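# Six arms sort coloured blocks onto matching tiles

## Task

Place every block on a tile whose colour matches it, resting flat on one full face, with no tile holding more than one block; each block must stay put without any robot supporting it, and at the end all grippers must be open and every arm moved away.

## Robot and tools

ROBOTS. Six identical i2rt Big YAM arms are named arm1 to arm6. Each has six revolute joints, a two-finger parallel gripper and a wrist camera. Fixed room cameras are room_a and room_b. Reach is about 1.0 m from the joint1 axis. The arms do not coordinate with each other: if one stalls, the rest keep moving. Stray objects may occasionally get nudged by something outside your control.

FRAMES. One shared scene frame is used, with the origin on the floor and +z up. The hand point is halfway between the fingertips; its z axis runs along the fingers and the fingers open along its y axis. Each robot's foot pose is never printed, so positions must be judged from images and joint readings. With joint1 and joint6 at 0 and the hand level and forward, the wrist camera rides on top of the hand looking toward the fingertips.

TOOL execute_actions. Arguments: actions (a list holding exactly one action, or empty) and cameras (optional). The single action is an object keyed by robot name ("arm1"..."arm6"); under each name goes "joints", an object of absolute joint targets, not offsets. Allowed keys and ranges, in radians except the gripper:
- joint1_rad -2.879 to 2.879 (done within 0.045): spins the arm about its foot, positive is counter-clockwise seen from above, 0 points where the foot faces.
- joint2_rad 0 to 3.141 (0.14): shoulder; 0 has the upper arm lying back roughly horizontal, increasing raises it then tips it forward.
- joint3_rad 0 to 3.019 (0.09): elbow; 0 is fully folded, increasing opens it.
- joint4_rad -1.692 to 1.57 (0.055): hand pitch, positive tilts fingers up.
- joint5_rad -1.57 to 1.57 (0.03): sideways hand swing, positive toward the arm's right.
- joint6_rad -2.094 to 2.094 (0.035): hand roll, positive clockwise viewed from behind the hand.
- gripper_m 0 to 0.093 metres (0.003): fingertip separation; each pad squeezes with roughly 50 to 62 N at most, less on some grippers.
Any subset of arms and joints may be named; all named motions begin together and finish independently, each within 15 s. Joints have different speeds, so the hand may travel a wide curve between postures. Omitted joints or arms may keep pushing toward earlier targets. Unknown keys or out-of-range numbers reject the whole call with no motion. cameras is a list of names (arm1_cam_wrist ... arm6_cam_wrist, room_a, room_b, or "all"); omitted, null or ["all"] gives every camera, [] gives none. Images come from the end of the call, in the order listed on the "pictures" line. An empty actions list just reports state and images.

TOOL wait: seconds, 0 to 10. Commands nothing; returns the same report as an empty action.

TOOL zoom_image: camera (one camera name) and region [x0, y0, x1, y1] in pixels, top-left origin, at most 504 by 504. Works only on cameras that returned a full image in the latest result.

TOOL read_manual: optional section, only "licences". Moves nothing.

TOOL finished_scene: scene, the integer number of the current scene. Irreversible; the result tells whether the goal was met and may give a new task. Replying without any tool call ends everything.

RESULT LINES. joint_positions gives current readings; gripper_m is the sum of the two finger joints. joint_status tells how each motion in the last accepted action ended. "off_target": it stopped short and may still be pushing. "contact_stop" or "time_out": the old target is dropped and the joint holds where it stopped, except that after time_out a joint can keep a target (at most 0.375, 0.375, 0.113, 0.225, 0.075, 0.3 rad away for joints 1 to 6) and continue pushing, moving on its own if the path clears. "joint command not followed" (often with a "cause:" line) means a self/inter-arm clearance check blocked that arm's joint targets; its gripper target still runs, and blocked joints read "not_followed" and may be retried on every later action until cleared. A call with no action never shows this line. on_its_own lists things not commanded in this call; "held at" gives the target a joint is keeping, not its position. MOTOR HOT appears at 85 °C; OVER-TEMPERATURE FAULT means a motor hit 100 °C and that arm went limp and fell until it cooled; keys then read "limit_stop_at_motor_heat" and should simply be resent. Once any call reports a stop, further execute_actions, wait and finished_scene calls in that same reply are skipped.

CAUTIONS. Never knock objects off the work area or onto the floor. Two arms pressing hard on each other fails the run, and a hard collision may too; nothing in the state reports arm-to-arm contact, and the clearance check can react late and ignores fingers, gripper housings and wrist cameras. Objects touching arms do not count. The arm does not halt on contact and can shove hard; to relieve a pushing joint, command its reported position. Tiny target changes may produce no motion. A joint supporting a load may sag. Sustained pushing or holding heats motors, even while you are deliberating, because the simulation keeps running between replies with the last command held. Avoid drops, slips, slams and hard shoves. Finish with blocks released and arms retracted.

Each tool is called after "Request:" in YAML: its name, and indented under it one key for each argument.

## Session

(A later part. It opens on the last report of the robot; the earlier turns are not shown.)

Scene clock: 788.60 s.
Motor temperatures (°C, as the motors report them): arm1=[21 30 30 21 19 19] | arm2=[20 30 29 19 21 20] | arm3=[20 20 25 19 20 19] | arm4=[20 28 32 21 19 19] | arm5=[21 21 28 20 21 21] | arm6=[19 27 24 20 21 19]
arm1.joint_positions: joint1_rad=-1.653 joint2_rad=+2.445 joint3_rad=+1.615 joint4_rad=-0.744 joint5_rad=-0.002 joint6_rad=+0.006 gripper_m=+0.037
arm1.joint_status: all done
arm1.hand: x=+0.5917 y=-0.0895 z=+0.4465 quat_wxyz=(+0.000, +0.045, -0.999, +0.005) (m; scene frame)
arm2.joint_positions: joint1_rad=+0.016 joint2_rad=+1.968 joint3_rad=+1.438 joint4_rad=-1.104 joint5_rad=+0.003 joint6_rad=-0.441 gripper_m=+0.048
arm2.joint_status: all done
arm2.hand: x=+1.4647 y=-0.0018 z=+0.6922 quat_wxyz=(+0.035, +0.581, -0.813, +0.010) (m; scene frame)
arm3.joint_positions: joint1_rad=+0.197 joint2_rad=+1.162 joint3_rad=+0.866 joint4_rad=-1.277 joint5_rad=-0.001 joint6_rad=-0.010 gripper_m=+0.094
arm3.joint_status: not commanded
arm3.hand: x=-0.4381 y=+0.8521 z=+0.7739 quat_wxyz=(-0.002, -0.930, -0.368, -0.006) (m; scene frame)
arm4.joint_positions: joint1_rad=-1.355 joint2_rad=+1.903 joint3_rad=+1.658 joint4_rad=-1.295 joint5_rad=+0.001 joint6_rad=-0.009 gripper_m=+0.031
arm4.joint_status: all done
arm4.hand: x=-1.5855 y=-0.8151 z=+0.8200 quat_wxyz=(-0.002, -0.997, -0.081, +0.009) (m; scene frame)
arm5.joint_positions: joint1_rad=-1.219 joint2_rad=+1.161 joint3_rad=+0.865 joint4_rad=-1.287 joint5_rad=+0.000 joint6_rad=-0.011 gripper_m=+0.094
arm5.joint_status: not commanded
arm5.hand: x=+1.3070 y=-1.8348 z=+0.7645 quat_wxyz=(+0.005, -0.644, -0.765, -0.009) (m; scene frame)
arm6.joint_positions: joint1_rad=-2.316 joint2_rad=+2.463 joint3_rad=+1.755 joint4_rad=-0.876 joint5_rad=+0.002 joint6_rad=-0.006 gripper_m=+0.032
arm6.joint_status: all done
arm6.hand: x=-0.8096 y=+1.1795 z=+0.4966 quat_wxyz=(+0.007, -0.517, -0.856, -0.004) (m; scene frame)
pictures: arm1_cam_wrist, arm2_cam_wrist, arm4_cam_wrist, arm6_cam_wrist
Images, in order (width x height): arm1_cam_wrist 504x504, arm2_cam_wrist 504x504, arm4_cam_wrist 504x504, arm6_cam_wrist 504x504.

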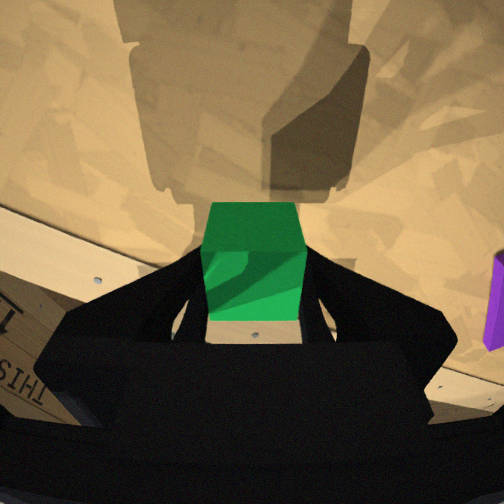

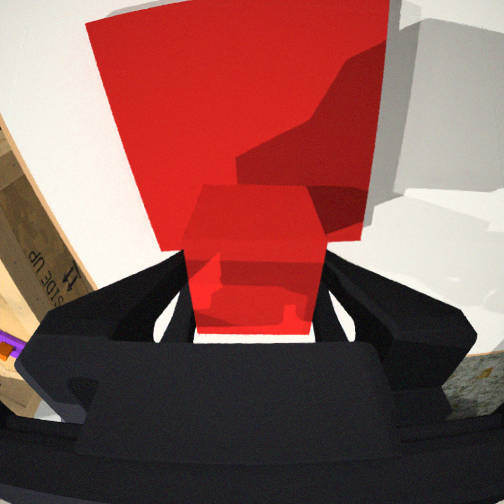

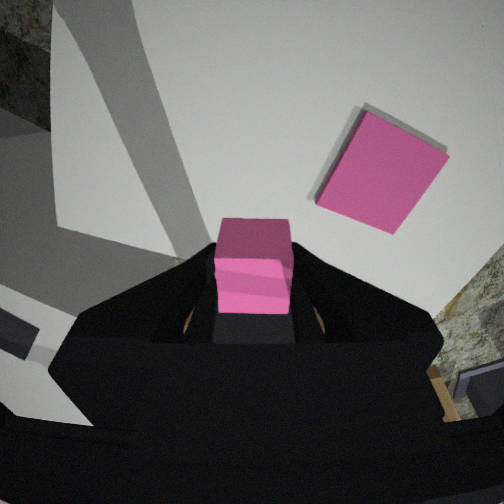

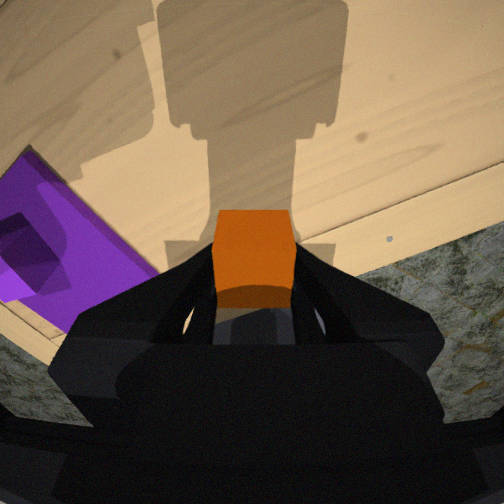

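Request:
execute_actions:
  actions:
    - {"arm1": {"joints": {"joint2_rad": 2.50, "joint4_rad": -0.69}}, "arm2": {"joints": {"joint1_rad": 0.058, "joint3_rad": 1.545, "joint4_rad": -1.12, "joint6_rad": -0.50}}, "arm6": {"joints": {"joint2_rad": 2.565, "joint4_rad": -0.735}}, "arm4": {"joints": {"joint1_rad": -1.645, "joint2_rad": 1.985, "joint3_rad": 1.41, "joint4_rad": -0.96, "joint6_rad": 0.10}}}
  cameras: ["arm1_cam_wrist", "arm2_cam_wrist", "arm4_cam_wrist", "arm6_cam_wrist"]

Scene clock: 859.80 s.
Motor temperatures (°C, as the motors report them): arm1=[21 31 29 21 19 19] | arm2=[20 31 30 19 21 20] | arm3=[20 20 25 19 20 19] | arm4=[20 28 33 21 19 19] | arm5=[21 21 28 20 21 21] | arm6=[19 28 24 20 21 19]
arm1.joint_positions: joint1_rad=-1.653 joint2_rad=+2.493 joint3_rad=+1.615 joint4_rad=-0.697 joint5_rad=-0.002 joint6_rad=+0.006 gripper_m=+0.037
arm1.joint_status: all done
arm1.hand: x=+0.5867 y=-0.0903 z=+0.4186 quat_wxyz=(+0.001, +0.045, -0.999, +0.005) (m; scene frame)
arm2.joint_positions: joint1_rad=+0.054 joint2_rad=+1.967 joint3_rad=+1.494 joint4_rad=-1.109 joint5_rad=+0.003 joint6_rad=-0.491 gripper_m=+0.048
arm2.joint_status: all done
arm2.hand: x=+1.4650 y=+0.0293 z=+0.7102 quat_wxyz=(+0.010, +0.616, -0.787, +0.005) (m; scene frame)
arm3.joint_positions: joint1_rad=+0.197 joint2_rad=+1.162 joint3_rad=+0.866 joint4_rad=-1.277 joint5_rad=-0.001 joint6_rad=-0.010 gripper_m=+0.094
arm3.joint_status: not commanded
arm3.hand: x=-0.4381 y=+0.8521 z=+0.7739 quat_wxyz=(-0.002, -0.930, -0.368, -0.006) (m; scene frame)
arm4.joint_positions: joint1_rad=-1.651 joint2_rad=+1.988 joint3_rad=+1.410 joint4_rad=-0.975 joint5_rad=+0.001 joint6_rad=+0.089 gripper_m=+0.031
arm4.joint_status: all done
arm4.hand: x=-1.5589 y=-0.6459 z=+0.6866 quat_wxyz=(+0.001, -0.993, +0.115, +0.002) (m; scene frame)
arm5.joint_positions: joint1_rad=-1.219 joint2_rad=+1.161 joint3_rad=+0.865 joint4_rad=-1.287 joint5_rad=+0.000 joint6_rad=-0.011 gripper_m=+0.094
arm5.joint_status: not commanded
arm5.hand: x=+1.3070 y=-1.8348 z=+0.7645 quat_wxyz=(+0.005, -0.644, -0.765, -0.009) (m; scene frame)
arm6.joint_positions: joint1_rad=-2.316 joint2_rad=+2.565 joint3_rad=+1.760 joint4_rad=-0.751 joint5_rad=+0.002 joint6_rad=-0.006 gripper_m=+0.032
arm6.joint_status: all done
arm6.hand: x=-0.8104 y=+1.1810 z=+0.4343 quat_wxyz=(-0.005, -0.517, -0.856, +0.004) (m; scene frame)
pictures: arm1_cam_wrist, arm2_cam_wrist, arm4_cam_wrist, arm6_cam_wrist
Images, in order (width x height): arm1_cam_wrist 504x504, arm2_cam_wrist 504x504, arm4_cam_wrist 504x504, arm6_cam_wrist 504x504.

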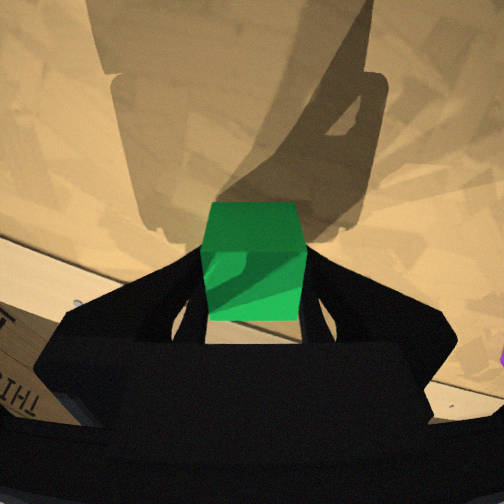

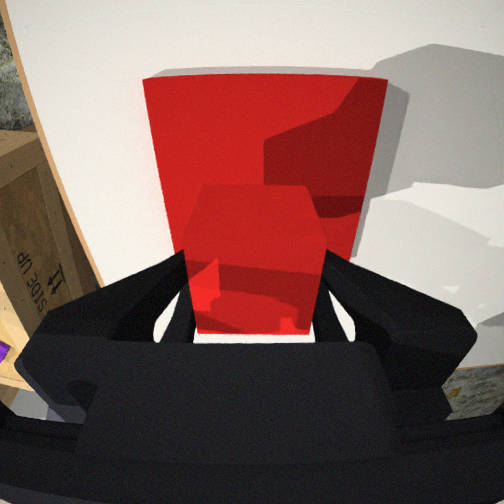

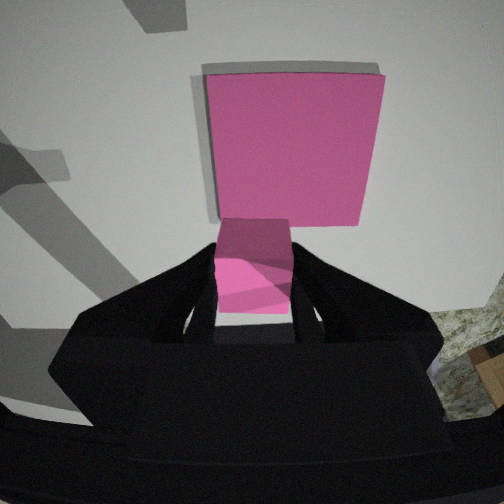

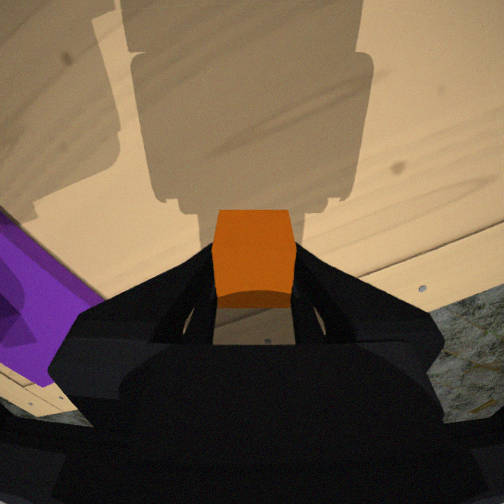

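Request:
zoom_image:
  camera: "arm1_cam_wrist"
  region: [170, 150, 340, 260]

Request:
zoom_image:
  camera: "arm6_cam_wrist"
  region: [130, 130, 450, 320]

Region (170, 150, 340, 260) of arm1_cam_wrist's 504x504 image, scaled by 2.965, with more detail than that image has; it fills the top 326 rows of this view, and the rest is white.

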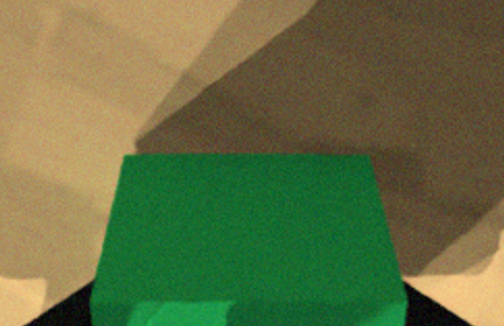

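Region (130, 130, 450, 320) of arm6_cam_wrist's 504x504 image, scaled by 1.575, with more detail than that image has; it fills the top 299 rows of this view, and the rest is white.

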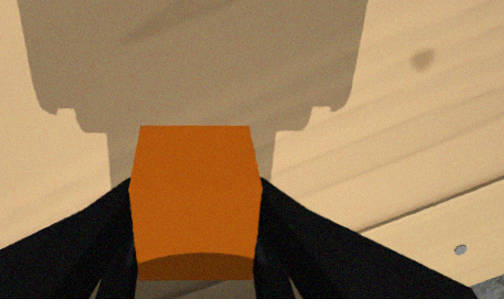

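Request:
execute_actions:
  actions:
    - {"arm1": {"joints": {"joint2_rad": 2.513}}, "arm2": {"joints": {"joint2_rad": 1.995, "joint4_rad": -1.035}}, "arm6": {"joints": {"joint2_rad": 2.612, "joint4_rad": -0.715}}, "arm4": {"joints": {"joint1_rad": -1.715, "joint2_rad": 2.12, "joint3_rad": 1.36, "joint4_rad": -0.785, "joint6_rad": 0.02}}}
  cameras: ["arm1_cam_wrist", "arm2_cam_wrist", "arm4_cam_wrist", "arm6_cam_wrist"]

Scene clock: 906.77 s.
Motor temperatures (°C, as the motors report them): arm1=[21 31 29 21 19 19] | arm2=[20 32 32 19 21 20] | arm3=[20 20 25 19 20 19] | arm4=[20 28 31 21 19 19] | arm5=[21 21 28 20 21 21] | arm6=[19 28 24 20 21 19]
arm1.joint_positions: joint1_rad=-1.653 joint2_rad=+2.493 joint3_rad=+1.615 joint4_rad=-0.697 joint5_rad=-0.002 joint6_rad=+0.006 gripper_m=+0.037
arm1.joint_status: all done
arm1.hand: x=+0.5867 y=-0.0903 z=+0.4186 quat_wxyz=(+0.001, +0.045, -0.999, +0.005) (m; scene frame)
arm2.joint_positions: joint1_rad=+0.054 joint2_rad=+1.982 joint3_rad=+1.494 joint4_rad=-1.051 joint5_rad=+0.003 joint6_rad=-0.491 gripper_m=+0.048
arm2.joint_status: all done
arm2.hand: x=+1.4735 y=+0.0388 z=+0.7023 quat_wxyz=(-0.011, +0.616, -0.787, +0.001) (m; scene frame)
arm3.joint_positions: joint1_rad=+0.197 joint2_rad=+1.162 joint3_rad=+0.866 joint4_rad=-1.277 joint5_rad=-0.001 joint6_rad=-0.010 gripper_m=+0.094
arm3.joint_status: not commanded
arm3.hand: x=-0.4381 y=+0.8521 z=+0.7739 quat_wxyz=(-0.002, -0.930, -0.368, -0.006) (m; scene frame)
arm4.joint_positions: joint1_rad=-1.716 joint2_rad=+2.124 joint3_rad=+1.362 joint4_rad=-0.801 joint5_rad=+0.001 joint6_rad=+0.031 gripper_m=+0.031
arm4.joint_status: all done
arm4.hand: x=-1.5468 y=-0.6108 z=+0.5996 quat_wxyz=(+0.001, -0.993, +0.119, -0.002) (m; scene frame)
arm5.joint_positions: joint1_rad=-1.219 joint2_rad=+1.161 joint3_rad=+0.865 joint4_rad=-1.287 joint5_rad=+0.000 joint6_rad=-0.011 gripper_m=+0.094
arm5.joint_status: not commanded
arm5.hand: x=+1.3070 y=-1.8348 z=+0.7645 quat_wxyz=(+0.005, -0.644, -0.765, -0.009) (m; scene frame)
arm6.joint_positions: joint1_rad=-2.316 joint2_rad=+2.594 joint3_rad=+1.760 joint4_rad=-0.732 joint5_rad=+0.002 joint6_rad=-0.006 gripper_m=+0.032
arm6.joint_status: all done
arm6.hand: x=-0.8133 y=+1.1867 z=+0.4164 quat_wxyz=(+0.000, -0.517, -0.856, +0.001) (m; scene frame)
pictures: arm1_cam_wrist, arm2_cam_wrist, arm4_cam_wrist, arm6_cam_wrist
Images, in order (width x height): arm1_cam_wrist 504x504, arm2_cam_wrist 504x504, arm4_cam_wrist 504x504, arm6_cam_wrist 504x504.

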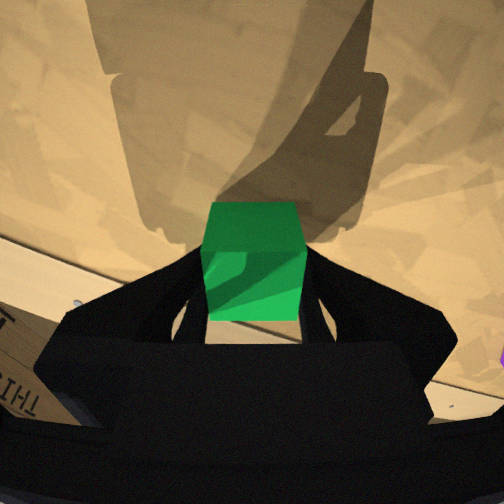

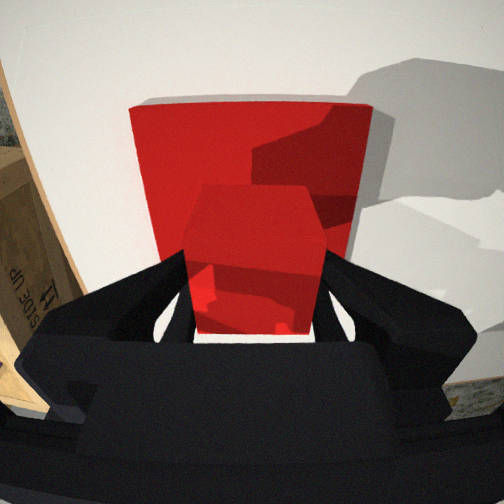

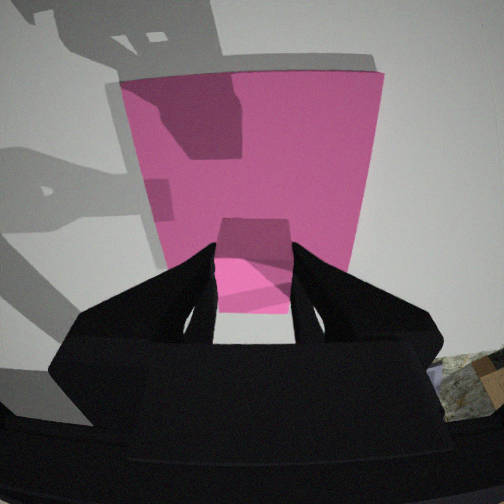

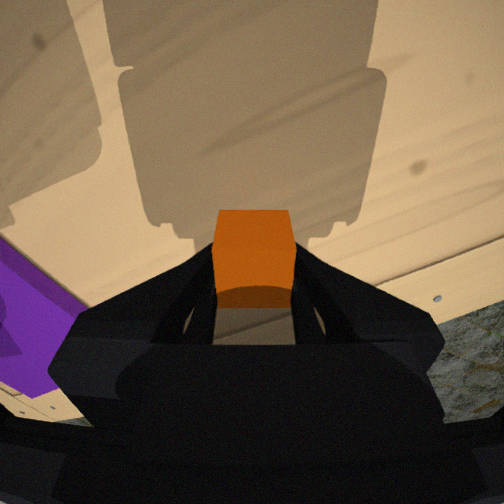

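Request:
execute_actions:
  actions:
    - {"arm1": {"joints": {"gripper_m": 0.07}}, "arm2": {"joints": {"joint2_rad": 2.035, "joint4_rad": -1.02}}, "arm6": {"joints": {"joint2_rad": 2.626, "joint4_rad": -0.705}}, "arm4": {"joints": {"joint2_rad": 2.20, "joint4_rad": -0.712}}}
  cameras: ["arm1_cam_wrist", "arm2_cam_wrist", "arm4_cam_wrist", "arm6_cam_wrist"]

Scene clock: 929.73 s.
Motor temperatures (°C, as the motors report them): arm1=[21 31 29 21 19 19] | arm2=[20 31 33 19 21 20] | arm3=[20 20 26 19 20 19] | arm4=[20 28 30 21 19 19] | arm5=[21 21 28 20 21 21] | arm6=[19 27 24 20 21 19]
arm1.joint_positions: joint1_rad=-1.653 joint2_rad=+2.493 joint3_rad=+1.615 joint4_rad=-0.697 joint5_rad=-0.002 joint6_rad=+0.006 gripper_m=+0.070
arm1.joint_status: all done
arm1.hand: x=+0.5867 y=-0.0903 z=+0.4186 quat_wxyz=(+0.001, +0.045, -0.999, +0.005) (m; scene frame)
arm2.joint_positions: joint1_rad=+0.054 joint2_rad=+2.031 joint3_rad=+1.494 joint4_rad=-1.034 joint5_rad=+0.003 joint6_rad=-0.491 gripper_m=+0.048
arm2.joint_status: all done
arm2.hand: x=+1.4722 y=+0.0372 z=+0.6751 quat_wxyz=(+0.005, +0.616, -0.787, +0.004) (m; scene frame)
arm3.joint_positions: joint1_rad=+0.197 joint2_rad=+1.162 joint3_rad=+0.866 joint4_rad=-1.277 joint5_rad=-0.001 joint6_rad=-0.010 gripper_m=+0.094
arm3.joint_status: not commanded
arm3.hand: x=-0.4381 y=+0.8521 z=+0.7739 quat_wxyz=(-0.002, -0.930, -0.368, -0.006) (m; scene frame)
arm4.joint_positions: joint1_rad=-1.716 joint2_rad=+2.189 joint3_rad=+1.362 joint4_rad=-0.727 joint5_rad=+0.001 joint6_rad=+0.031 gripper_m=+0.031
arm4.joint_status: all done
arm4.hand: x=-1.5489 y=-0.6103 z=+0.5652 quat_wxyz=(+0.002, -0.993, +0.119, +0.002) (m; scene frame)
arm5.joint_positions: joint1_rad=-1.219 joint2_rad=+1.161 joint3_rad=+0.865 joint4_rad=-1.287 joint5_rad=+0.000 joint6_rad=-0.011 gripper_m=+0.094
arm5.joint_status: not commanded
arm5.hand: x=+1.3070 y=-1.8348 z=+0.7645 quat_wxyz=(+0.005, -0.644, -0.765, -0.009) (m; scene frame)
arm6.joint_positions: joint1_rad=-2.316 joint2_rad=+2.602 joint3_rad=+1.760 joint4_rad=-0.722 joint5_rad=+0.002 joint6_rad=-0.006 gripper_m=+0.032
arm6.joint_status: all done
arm6.hand: x=-0.8136 y=+1.1871 z=+0.4119 quat_wxyz=(-0.001, -0.517, -0.856, +0.002) (m; scene frame)
pictures: arm1_cam_wrist, arm2_cam_wrist, arm4_cam_wrist, arm6_cam_wrist
Images, in order (width x height): arm1_cam_wrist 504x504, arm2_cam_wrist 504x504, arm4_cam_wrist 504x504, arm6_cam_wrist 504x504.

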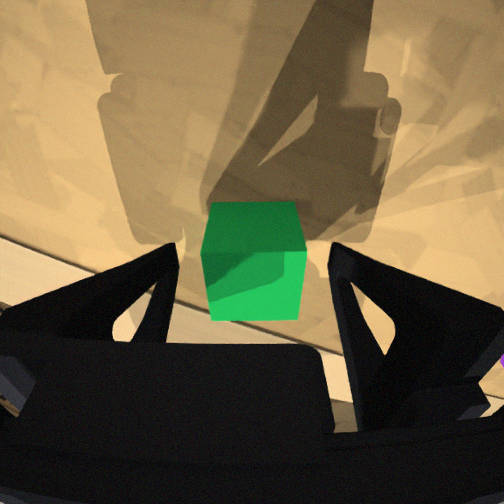

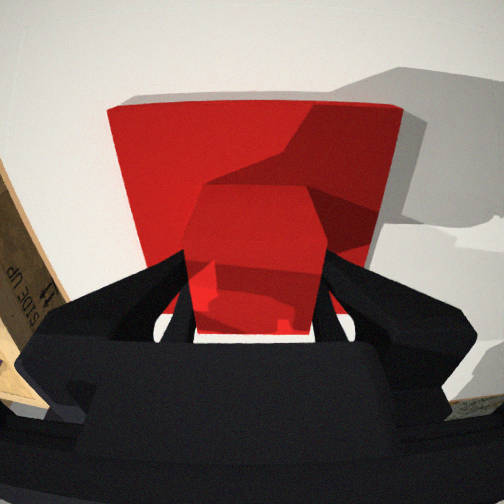

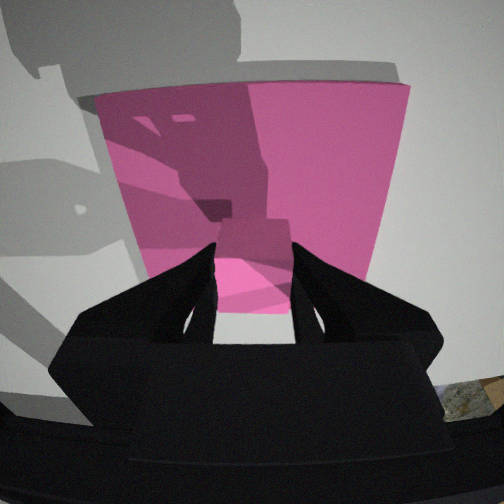

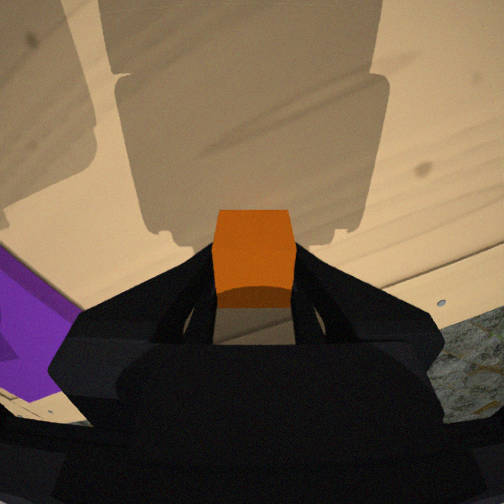

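Request:
execute_actions:
  actions:
    - {"arm1": {"joints": {"joint2_rad": 2.35, "joint4_rad": -0.84}}, "arm2": {"joints": {"gripper_m": 0.08}}, "arm6": {"joints": {"gripper_m": 0.065}}, "arm4": {"joints": {"joint2_rad": 2.25, "joint4_rad": -0.672}}}
  cameras: ["arm1_cam_wrist", "arm2_cam_wrist", "arm4_cam_wrist", "arm6_cam_wrist"]

Scene clock: 949.60 s.
Motor temperatures (°C, as the motors report them): arm1=[21 31 29 21 19 19] | arm2=[20 31 33 19 21 20] | arm3=[20 20 26 19 20 19] | arm4=[20 28 30 21 19 19] | arm5=[21 21 28 20 21 21] | arm6=[19 27 24 20 21 19]
arm1.joint_positions: joint1_rad=-1.653 joint2_rad=+2.332 joint3_rad=+1.615 joint4_rad=-0.831 joint5_rad=-0.002 joint6_rad=+0.006 gripper_m=+0.070
arm1.joint_status: all done
arm1.hand: x=+0.6042 y=-0.0875 z=+0.5139 quat_wxyz=(-0.012, +0.045, -0.999, +0.004) (m; scene frame)
arm2.joint_positions: joint1_rad=+0.054 joint2_rad=+2.031 joint3_rad=+1.494 joint4_rad=-1.034 joint5_rad=+0.003 joint6_rad=-0.491 gripper_m=+0.080
arm2.joint_status: all done
arm2.hand: x=+1.4722 y=+0.0372 z=+0.6751 quat_wxyz=(+0.005, +0.616, -0.787, +0.004) (m; scene frame)
arm3.joint_positions: joint1_rad=+0.197 joint2_rad=+1.162 joint3_rad=+0.866 joint4_rad=-1.277 joint5_rad=-0.001 joint6_rad=-0.010 gripper_m=+0.094
arm3.joint_status: not commanded
arm3.hand: x=-0.4381 y=+0.8521 z=+0.7739 quat_wxyz=(-0.002, -0.930, -0.368, -0.006) (m; scene frame)
arm4.joint_positions: joint1_rad=-1.716 joint2_rad=+2.231 joint3_rad=+1.362 joint4_rad=-0.684 joint5_rad=+0.001 joint6_rad=+0.031 gripper_m=+0.031
arm4.joint_status: all done
arm4.hand: x=-1.5478 y=-0.6106 z=+0.5426 quat_wxyz=(+0.002, -0.993, +0.119, +0.003) (m; scene frame)
arm5.joint_positions: joint1_rad=-1.219 joint2_rad=+1.161 joint3_rad=+0.865 joint4_rad=-1.287 joint5_rad=+0.000 joint6_rad=-0.011 gripper_m=+0.094
arm5.joint_status: not commanded
arm5.hand: x=+1.3070 y=-1.8348 z=+0.7645 quat_wxyz=(+0.005, -0.644, -0.765, -0.009) (m; scene frame)
arm6.joint_positions: joint1_rad=-2.316 joint2_rad=+2.602 joint3_rad=+1.760 joint4_rad=-0.722 joint5_rad=+0.002 joint6_rad=-0.006 gripper_m=+0.065
arm6.joint_status: all done
arm6.hand: x=-0.8136 y=+1.1871 z=+0.4119 quat_wxyz=(-0.001, -0.517, -0.856, +0.002) (m; scene frame)
pictures: arm1_cam_wrist, arm2_cam_wrist, arm4_cam_wrist, arm6_cam_wrist
Images, in order (width x height): arm1_cam_wrist 504x504, arm2_cam_wrist 504x504, arm4_cam_wrist 504x504, arm6_cam_wrist 504x504.

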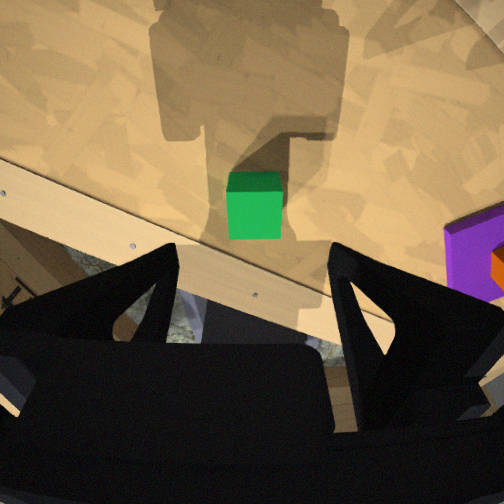

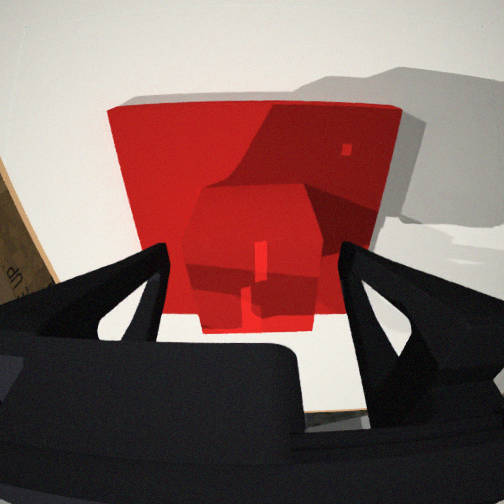

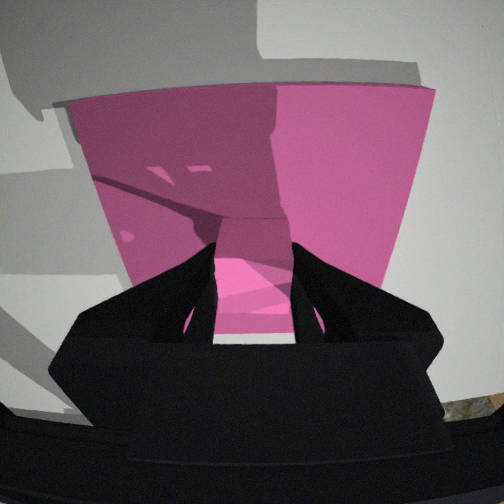

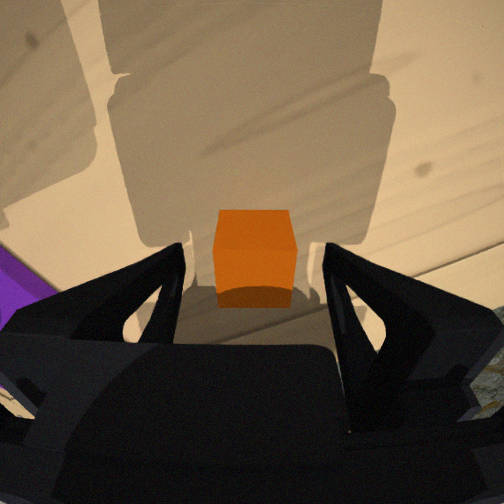

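Request:
execute_actions:
  actions:
    - {"arm1": {"joints": {"joint1_rad": -2.10, "joint2_rad": 2.35, "joint3_rad": 1.57, "joint4_rad": -0.795, "joint6_rad": 0.70}}, "arm2": {"joints": {"joint2_rad": 1.85, "joint4_rad": -1.215}}, "arm3": {"joints": {"joint1_rad": -0.77}}, "arm6": {"joints": {"joint2_rad": 1.16, "joint3_rad": 0.87, "joint4_rad": -1.28}}, "arm4": {"joints": {"gripper_m": 0.065}}}
  cameras: ["arm1_cam_wrist", "arm2_cam_wrist", "arm3_cam_wrist", "arm4_cam_wrist", "arm6_cam_wrist"]

Scene clock: 975.90 s.
Motor temperatures (°C, as the motors report them): arm1=[21 31 29 21 19 19] | arm2=[20 31 33 19 21 20] | arm3=[20 20 26 19 20 19] | arm4=[20 28 30 21 19 19] | arm5=[21 21 28 20 21 21] | arm6=[19 27 24 20 21 19]
arm1.joint_positions: joint1_rad=-2.092 joint2_rad=+2.336 joint3_rad=+1.573 joint4_rad=-0.800 joint5_rad=+0.002 joint6_rad=+0.691 gripper_m=+0.070
arm1.joint_status: all done
arm1.hand: x=+0.5568 y=-0.3539 z=+0.5028 quat_wxyz=(-0.008, -0.494, -0.869, +0.004) (m; scene frame)
arm2.joint_positions: joint1_rad=+0.054 joint2_rad=+1.847 joint3_rad=+1.508 joint4_rad=-1.203 joint5_rad=+0.003 joint6_rad=-0.491 gripper_m=+0.080
arm2.joint_status: all done
arm2.hand: x=+1.4586 y=+0.0226 z=+0.7806 quat_wxyz=(-0.010, +0.616, -0.787, +0.001) (m; scene frame)
arm3.joint_positions: joint1_rad=-0.768 joint2_rad=+1.162 joint3_rad=+0.866 joint4_rad=-1.277 joint5_rad=-0.001 joint6_rad=-0.010 gripper_m=+0.094
arm3.joint_status: all done
arm3.hand: x=-0.5095 y=+1.1196 z=+0.7731 quat_wxyz=(+0.000, -0.994, +0.105, -0.006) (m; scene frame)
arm4.joint_positions: joint1_rad=-1.716 joint2_rad=+2.231 joint3_rad=+1.362 joint4_rad=-0.684 joint5_rad=+0.001 joint6_rad=+0.031 gripper_m=+0.065
arm4.joint_status: all done
arm4.hand: x=-1.5478 y=-0.6106 z=+0.5426 quat_wxyz=(+0.002, -0.993, +0.119, +0.003) (m; scene frame)
arm5.joint_positions: joint1_rad=-1.219 joint2_rad=+1.161 joint3_rad=+0.865 joint4_rad=-1.287 joint5_rad=+0.000 joint6_rad=-0.011 gripper_m=+0.094
arm5.joint_status: not commanded
arm5.hand: x=+1.3070 y=-1.8348 z=+0.7645 quat_wxyz=(+0.005, -0.644, -0.765, -0.009) (m; scene frame)
arm6.joint_positions: joint1_rad=-2.316 joint2_rad=+1.157 joint3_rad=+0.869 joint4_rad=-1.268 joint5_rad=+0.002 joint6_rad=-0.006 gripper_m=+0.065
arm6.joint_status: all done
arm6.hand: x=-0.9678 y=+1.4845 z=+0.8268 quat_wxyz=(-0.004, -0.517, -0.856, +0.004) (m; scene frame)
pictures: arm1_cam_wrist, arm2_cam_wrist, arm3_cam_wrist, arm4_cam_wrist, arm6_cam_wrist
Images, in order (width x height): arm1_cam_wrist 504x504, arm2_cam_wrist 504x504, arm3_cam_wrist 504x504, arm4_cam_wrist 504x504, arm6_cam_wrist 504x504.

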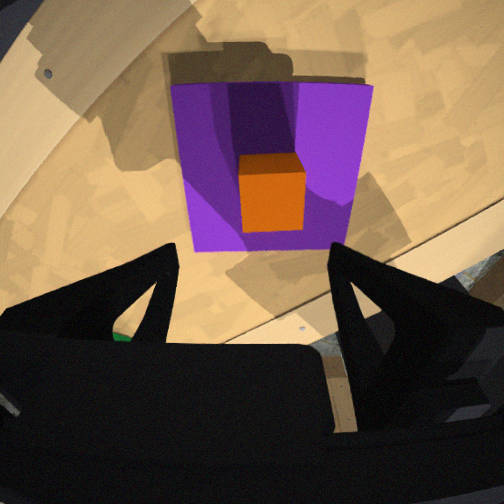

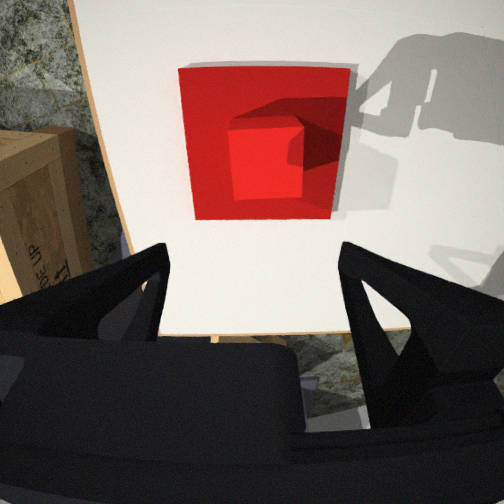

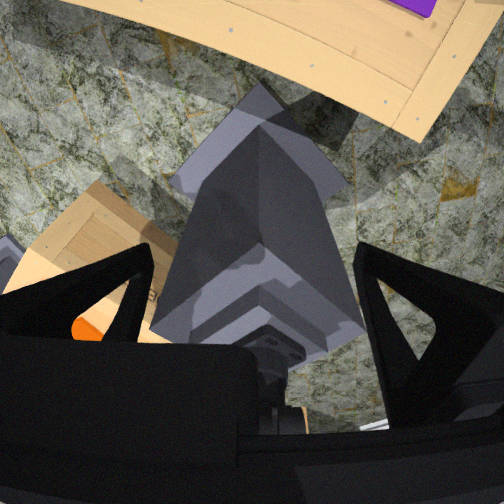

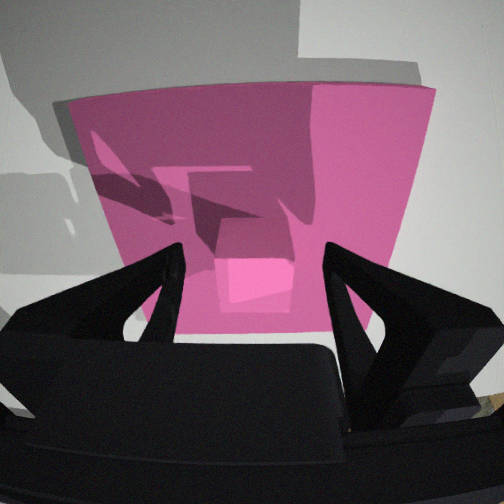

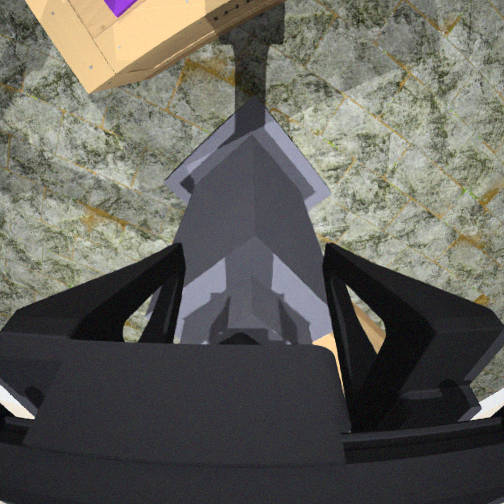

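Request:
zoom_image:
  camera: "arm1_cam_wrist"
  region: [160, 70, 384, 260]

Region (160, 70, 384, 260) of arm1_cam_wrist's 504x504 image, scaled by 2.250, with more detail than that image has; it fills the top 428 rows of this view, and the rest is white.

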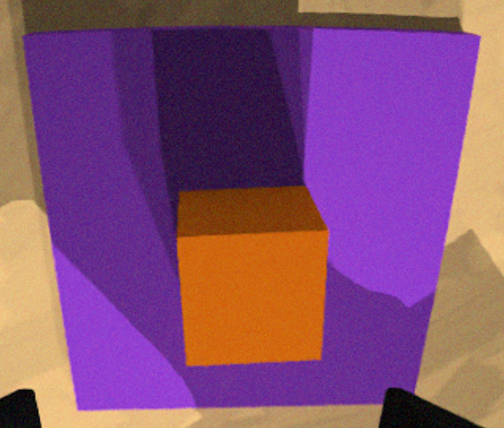

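Request:
execute_actions:
  actions:
    - {"arm1": {"joints": {"joint1_rad": -2.118, "joint2_rad": 2.48, "joint3_rad": 1.632, "joint4_rad": -0.692, "joint6_rad": 0.625, "gripper_m": 0.078}}, "arm2": {"joints": {"joint1_rad": 1.83, "joint6_rad": 0.95}}, "arm3": {"joints": {"joint2_rad": 2.265, "joint3_rad": 1.585, "joint4_rad": -0.84, "joint6_rad": -0.71, "gripper_m": 0.07}}, "arm4": {"joints": {"joint2_rad": 1.16, "joint3_rad": 0.87, "joint4_rad": -1.28}}}
  cameras: ["arm1_cam_wrist", "arm2_cam_wrist", "arm3_cam_wrist", "arm4_cam_wrist", "room_b"]

Scene clock: 1023.17 s.
Motor temperatures (°C, as the motors report them): arm1=[21 31 29 21 19 19] | arm2=[20 31 34 19 21 20] | arm3=[20 20 26 19 20 19] | arm4=[20 28 29 21 19 19] | arm5=[21 21 28 20 21 21] | arm6=[19 25 25 20 21 19]
arm1.joint_positions: joint1_rad=-2.113 joint2_rad=+2.488 joint3_rad=+1.612 joint4_rad=-0.701 joint5_rad=+0.002 joint6_rad=+0.633 gripper_m=+0.078
arm1.joint_status: all done
arm1.hand: x=+0.5483 y=-0.3652 z=+0.4236 quat_wxyz=(-0.001, -0.478, -0.878, +0.006) (m; scene frame)
arm2.joint_positions: joint1_rad=+1.837 joint2_rad=+1.847 joint3_rad=+1.508 joint4_rad=-1.203 joint5_rad=+0.000 joint6_rad=+0.940 gripper_m=+0.080
arm2.joint_status: all done
arm2.hand: x=+0.6009 y=-0.1130 z=+0.7853 quat_wxyz=(+0.008, +0.745, -0.667, -0.013) (m; scene frame)
arm3.joint_positions: joint1_rad=-0.768 joint2_rad=+2.290 joint3_rad=+1.551 joint4_rad=-0.840 joint5_rad=-0.001 joint6_rad=-0.698 gripper_m=+0.070
arm3.joint_status: all done
arm3.hand: x=-0.8038 y=+1.1862 z=+0.4902 quat_wxyz=(-0.004, -0.972, -0.236, -0.008) (m; scene frame)
arm4.joint_positions: joint1_rad=-1.716 joint2_rad=+1.152 joint3_rad=+0.887 joint4_rad=-1.266 joint5_rad=+0.001 joint6_rad=+0.031 gripper_m=+0.065
arm4.joint_status: all done
arm4.hand: x=-1.3067 y=-0.6618 z=+0.8537 quat_wxyz=(+0.003, -0.993, +0.119, +0.014) (m; scene frame)
arm5.joint_positions: joint1_rad=-1.219 joint2_rad=+1.161 joint3_rad=+0.865 joint4_rad=-1.287 joint5_rad=+0.000 joint6_rad=-0.011 gripper_m=+0.094
arm5.joint_status: not commanded
arm5.hand: x=+1.3070 y=-1.8348 z=+0.7645 quat_wxyz=(+0.005, -0.644, -0.765, -0.009) (m; scene frame)
arm6.joint_positions: joint1_rad=-2.316 joint2_rad=+1.157 joint3_rad=+0.869 joint4_rad=-1.268 joint5_rad=+0.002 joint6_rad=-0.006 gripper_m=+0.065
arm6.joint_status: not commanded
arm6.hand: x=-0.9678 y=+1.4845 z=+0.8268 quat_wxyz=(-0.004, -0.517, -0.856, +0.004) (m; scene frame)
pictures: arm1_cam_wrist, arm2_cam_wrist, arm3_cam_wrist, arm4_cam_wrist, room_b
Images, in order (width x height): arm1_cam_wrist 504x504, arm2_cam_wrist 504x504, arm3_cam_wrist 504x504, arm4_cam_wrist 504x504, room_b 504x504.

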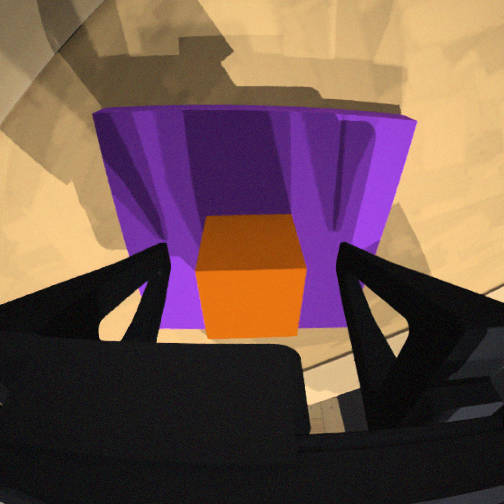

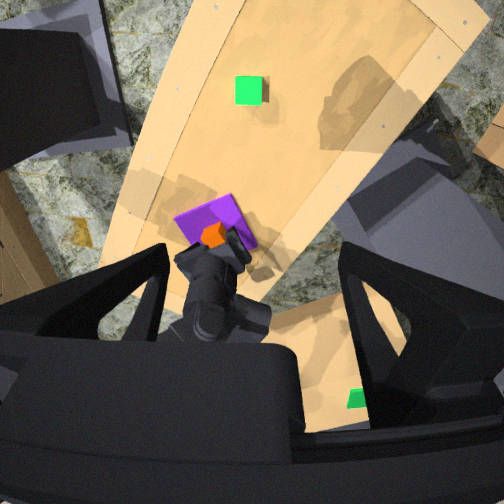

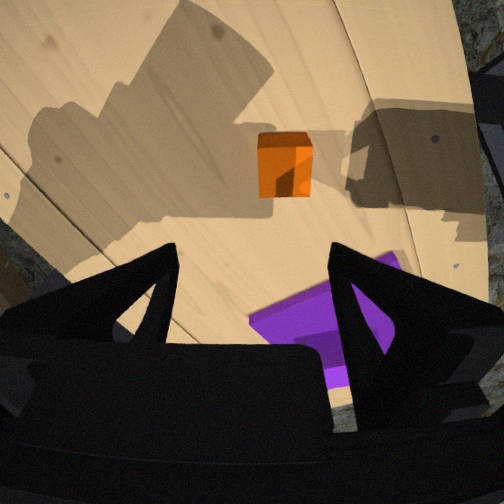

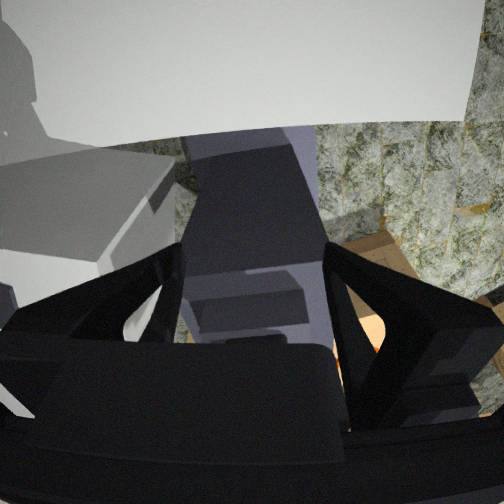

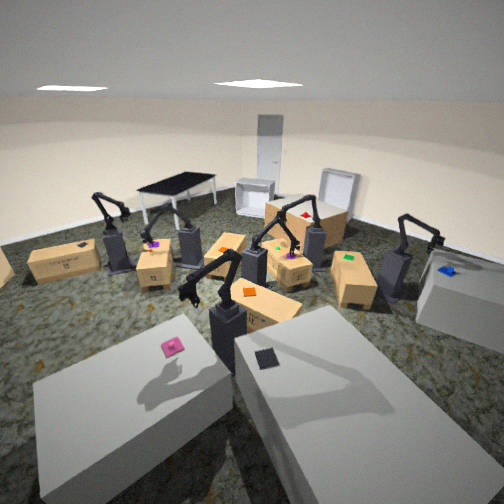

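Request:
zoom_image:
  camera: "arm3_cam_wrist"
  region: [215, 110, 355, 220]

Request:
zoom_image:
  camera: "arm2_cam_wrist"
  region: [200, 50, 300, 130]

Region (215, 110, 355, 220) of arm3_cam_wrist's 504x504 image, scaled by 3.600, with more detail than that image has; it fills the top 396 rows of this view, and the rest is white.

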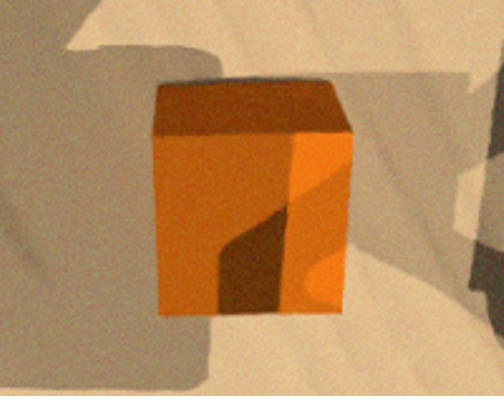

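Region (200, 50, 300, 130) of arm2_cam_wrist's 504x504 image, scaled by 5.040, with more detail than that image has; it fills the top 403 rows of this view, and the rest is white.

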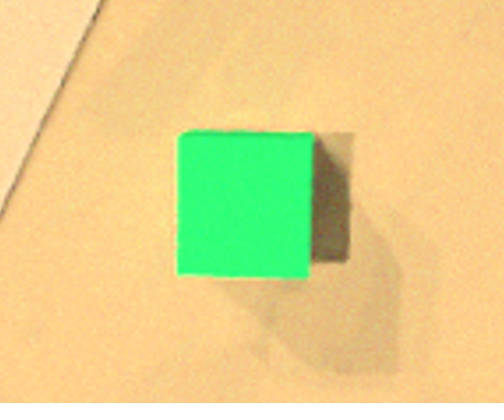

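Request:
execute_actions:
  actions:
    - {"arm1": {"joints": {"gripper_m": 0.028}}, "arm2": {"joints": {"joint1_rad": 1.805, "joint2_rad": 2.335, "joint3_rad": 1.51, "joint4_rad": -0.71}}, "arm3": {"joints": {"joint1_rad": -0.785, "joint2_rad": 2.44, "joint3_rad": 1.685, "joint4_rad": -0.755, "joint6_rad": -0.73, "gripper_m": 0.09}}}
  cameras: ["arm1_cam_wrist", "arm2_cam_wrist", "arm3_cam_wrist"]

Scene clock: 1060.20 s.
Motor temperatures (°C, as the motors report them): arm1=[21 32 29 21 19 19] | arm2=[20 30 34 19 21 20] | arm3=[20 23 26 19 20 19] | arm4=[20 25 30 21 19 19] | arm5=[21 21 28 20 21 21] | arm6=[19 24 25 20 21 19]
arm1.joint_positions: joint1_rad=-2.113 joint2_rad=+2.488 joint3_rad=+1.612 joint4_rad=-0.701 joint5_rad=+0.001 joint6_rad=+0.633 gripper_m=+0.037
arm1.joint_status: gripper_m off_target (ended at +0.037, target +0.028)
arm1.hand: x=+0.5483 y=-0.3651 z=+0.4236 quat_wxyz=(-0.001, -0.478, -0.878, +0.005) (m; scene frame)
arm2.joint_positions: joint1_rad=+1.813 joint2_rad=+2.362 joint3_rad=+1.492 joint4_rad=-0.724 joint5_rad=+0.000 joint6_rad=+0.941 gripper_m=+0.080
arm2.joint_status: all done
arm2.hand: x=+0.5883 y=-0.0928 z=+0.4921 quat_wxyz=(+0.003, +0.736, -0.677, +0.013) (m; scene frame)
arm3.joint_positions: joint1_rad=-0.777 joint2_rad=+2.459 joint3_rad=+1.671 joint4_rad=-0.757 joint5_rad=-0.001 joint6_rad=-0.718 gripper_m=+0.090
arm3.joint_status: all done
arm3.hand: x=-0.8321 y=+1.1988 z=+0.4221 quat_wxyz=(+0.004, -0.970, -0.241, +0.006) (m; scene frame)
arm4.joint_positions: joint1_rad=-1.716 joint2_rad=+1.152 joint3_rad=+0.887 joint4_rad=-1.266 joint5_rad=+0.001 joint6_rad=+0.031 gripper_m=+0.065
arm4.joint_status: not commanded
arm4.hand: x=-1.3067 y=-0.6618 z=+0.8537 quat_wxyz=(+0.003, -0.993, +0.119, +0.014) (m; scene frame)
arm5.joint_positions: joint1_rad=-1.219 joint2_rad=+1.161 joint3_rad=+0.865 joint4_rad=-1.287 joint5_rad=+0.000 joint6_rad=-0.011 gripper_m=+0.094
arm5.joint_status: not commanded
arm5.hand: x=+1.3070 y=-1.8348 z=+0.7645 quat_wxyz=(+0.005, -0.644, -0.765, -0.009) (m; scene frame)
arm6.joint_positions: joint1_rad=-2.316 joint2_rad=+1.157 joint3_rad=+0.869 joint4_rad=-1.268 joint5_rad=+0.002 joint6_rad=-0.006 gripper_m=+0.065
arm6.joint_status: not commanded
arm6.hand: x=-0.9678 y=+1.4845 z=+0.8268 quat_wxyz=(-0.004, -0.517, -0.856, +0.004) (m; scene frame)
pictures: arm1_cam_wrist, arm2_cam_wrist, arm3_cam_wrist
Images, in order (width x height): arm1_cam_wrist 504x504, arm2_cam_wrist 504x504, arm3_cam_wrist 504x504.

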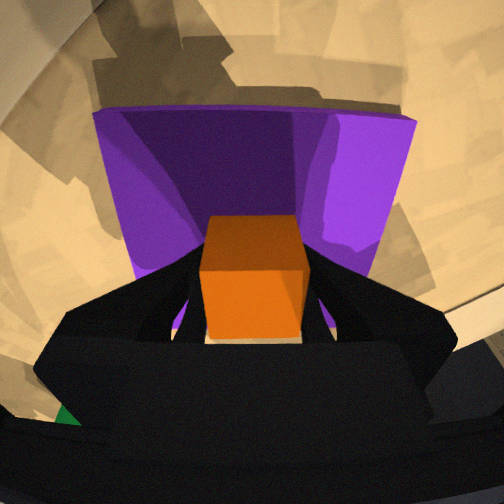

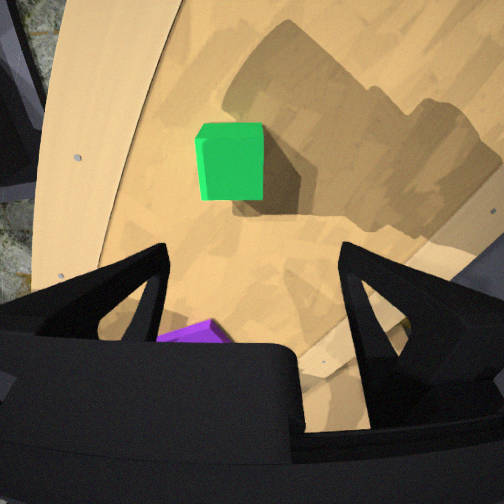

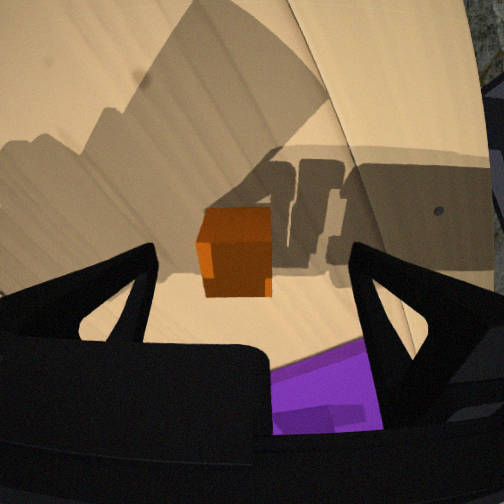

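Request:
zoom_image:
  camera: "arm2_cam_wrist"
  region: [170, 105, 300, 215]

Region (170, 105, 300, 215) of arm2_cam_wrist's 504x504 image, scaled by 3.877, with more detail than that image has; it fills the top 426 rows of this view, and the rest is white.

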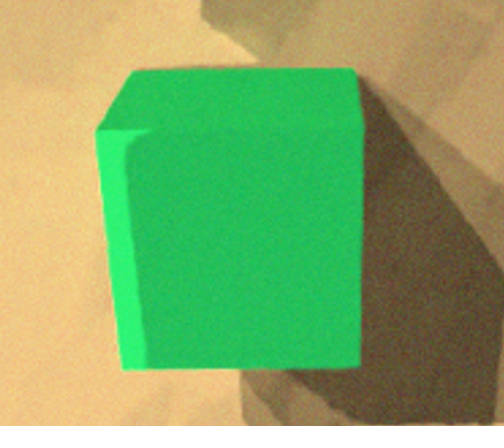

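Request:
execute_actions:
  actions:
    - {"arm1": {"joints": {"joint2_rad": 1.16, "joint3_rad": 0.88, "joint4_rad": -1.28}}, "arm2": {"joints": {"joint1_rad": 1.795, "joint2_rad": 2.53, "joint3_rad": 1.635, "joint4_rad": -0.62, "gripper_m": 0.09}}, "arm3": {"joints": {"joint2_rad": 2.497, "gripper_m": 0.065}}}
  cameras: ["arm1_cam_wrist", "arm2_cam_wrist", "arm3_cam_wrist"]

Scene clock: 1086.53 s.
Motor temperatures (°C, as the motors report them): arm1=[21 32 29 21 19 19] | arm2=[20 32 31 19 21 20] | arm3=[20 24 25 19 20 19] | arm4=[20 25 30 21 19 19] | arm5=[21 21 28 20 21 21] | arm6=[19 24 25 20 21 19]
arm1.joint_positions: joint1_rad=-2.113 joint2_rad=+1.156 joint3_rad=+0.884 joint4_rad=-1.272 joint5_rad=+0.001 joint6_rad=+0.632 gripper_m=+0.037
arm1.joint_status: all done
arm1.hand: x=+0.2659 y=-0.2536 z=+0.8102 quat_wxyz=(-0.017, -0.478, -0.878, +0.003) (m; scene frame)
arm2.joint_positions: joint1_rad=+1.808 joint2_rad=+2.532 joint3_rad=+1.617 joint4_rad=-0.627 joint5_rad=+0.000 joint6_rad=+0.941 gripper_m=+0.090
arm2.joint_status: all done
arm2.hand: x=+0.5623 y=-0.0743 z=+0.4245 quat_wxyz=(+0.008, +0.734, -0.679, -0.012) (m; scene frame)
arm3.joint_positions: joint1_rad=-0.777 joint2_rad=+2.497 joint3_rad=+1.671 joint4_rad=-0.757 joint5_rad=-0.001 joint6_rad=-0.718 gripper_m=+0.065
arm3.joint_status: all done
arm3.hand: x=-0.8194 y=+1.1959 z=+0.3996 quat_wxyz=(-0.005, -0.970, -0.242, -0.010) (m; scene frame)
arm4.joint_positions: joint1_rad=-1.716 joint2_rad=+1.152 joint3_rad=+0.887 joint4_rad=-1.266 joint5_rad=+0.001 joint6_rad=+0.031 gripper_m=+0.065
arm4.joint_status: not commanded
arm4.hand: x=-1.3067 y=-0.6618 z=+0.8537 quat_wxyz=(+0.003, -0.993, +0.119, +0.014) (m; scene frame)
arm5.joint_positions: joint1_rad=-1.219 joint2_rad=+1.161 joint3_rad=+0.865 joint4_rad=-1.287 joint5_rad=+0.000 joint6_rad=-0.011 gripper_m=+0.094
arm5.joint_status: not commanded
arm5.hand: x=+1.3070 y=-1.8348 z=+0.7645 quat_wxyz=(+0.005, -0.644, -0.765, -0.009) (m; scene frame)
arm6.joint_positions: joint1_rad=-2.316 joint2_rad=+1.157 joint3_rad=+0.869 joint4_rad=-1.268 joint5_rad=+0.002 joint6_rad=-0.006 gripper_m=+0.065
arm6.joint_status: not commanded
arm6.hand: x=-0.9678 y=+1.4845 z=+0.8268 quat_wxyz=(-0.004, -0.517, -0.856, +0.004) (m; scene frame)
pictures: arm1_cam_wrist, arm2_cam_wrist, arm3_cam_wrist
Images, in order (width x height): arm1_cam_wrist 504x504, arm2_cam_wrist 504x504, arm3_cam_wrist 504x504.

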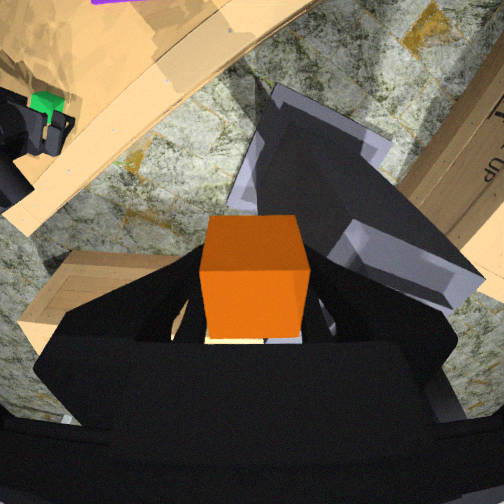

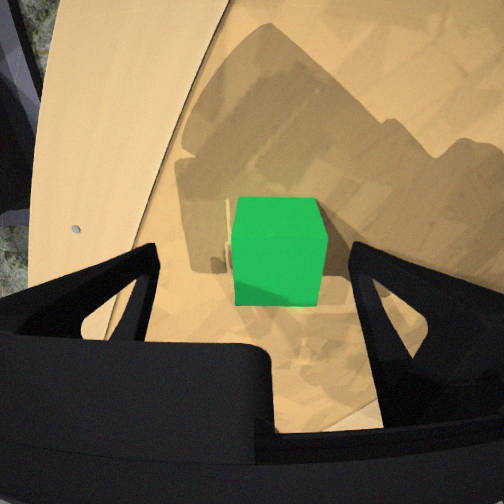

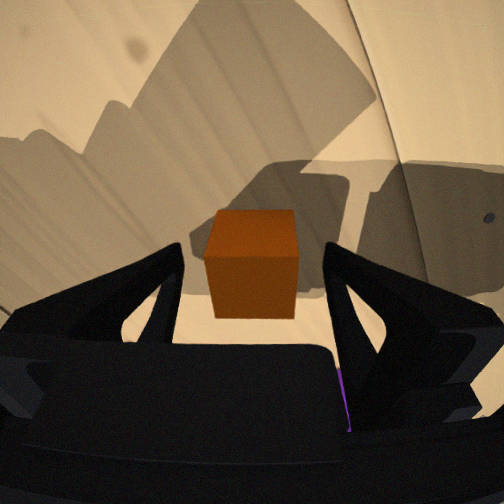

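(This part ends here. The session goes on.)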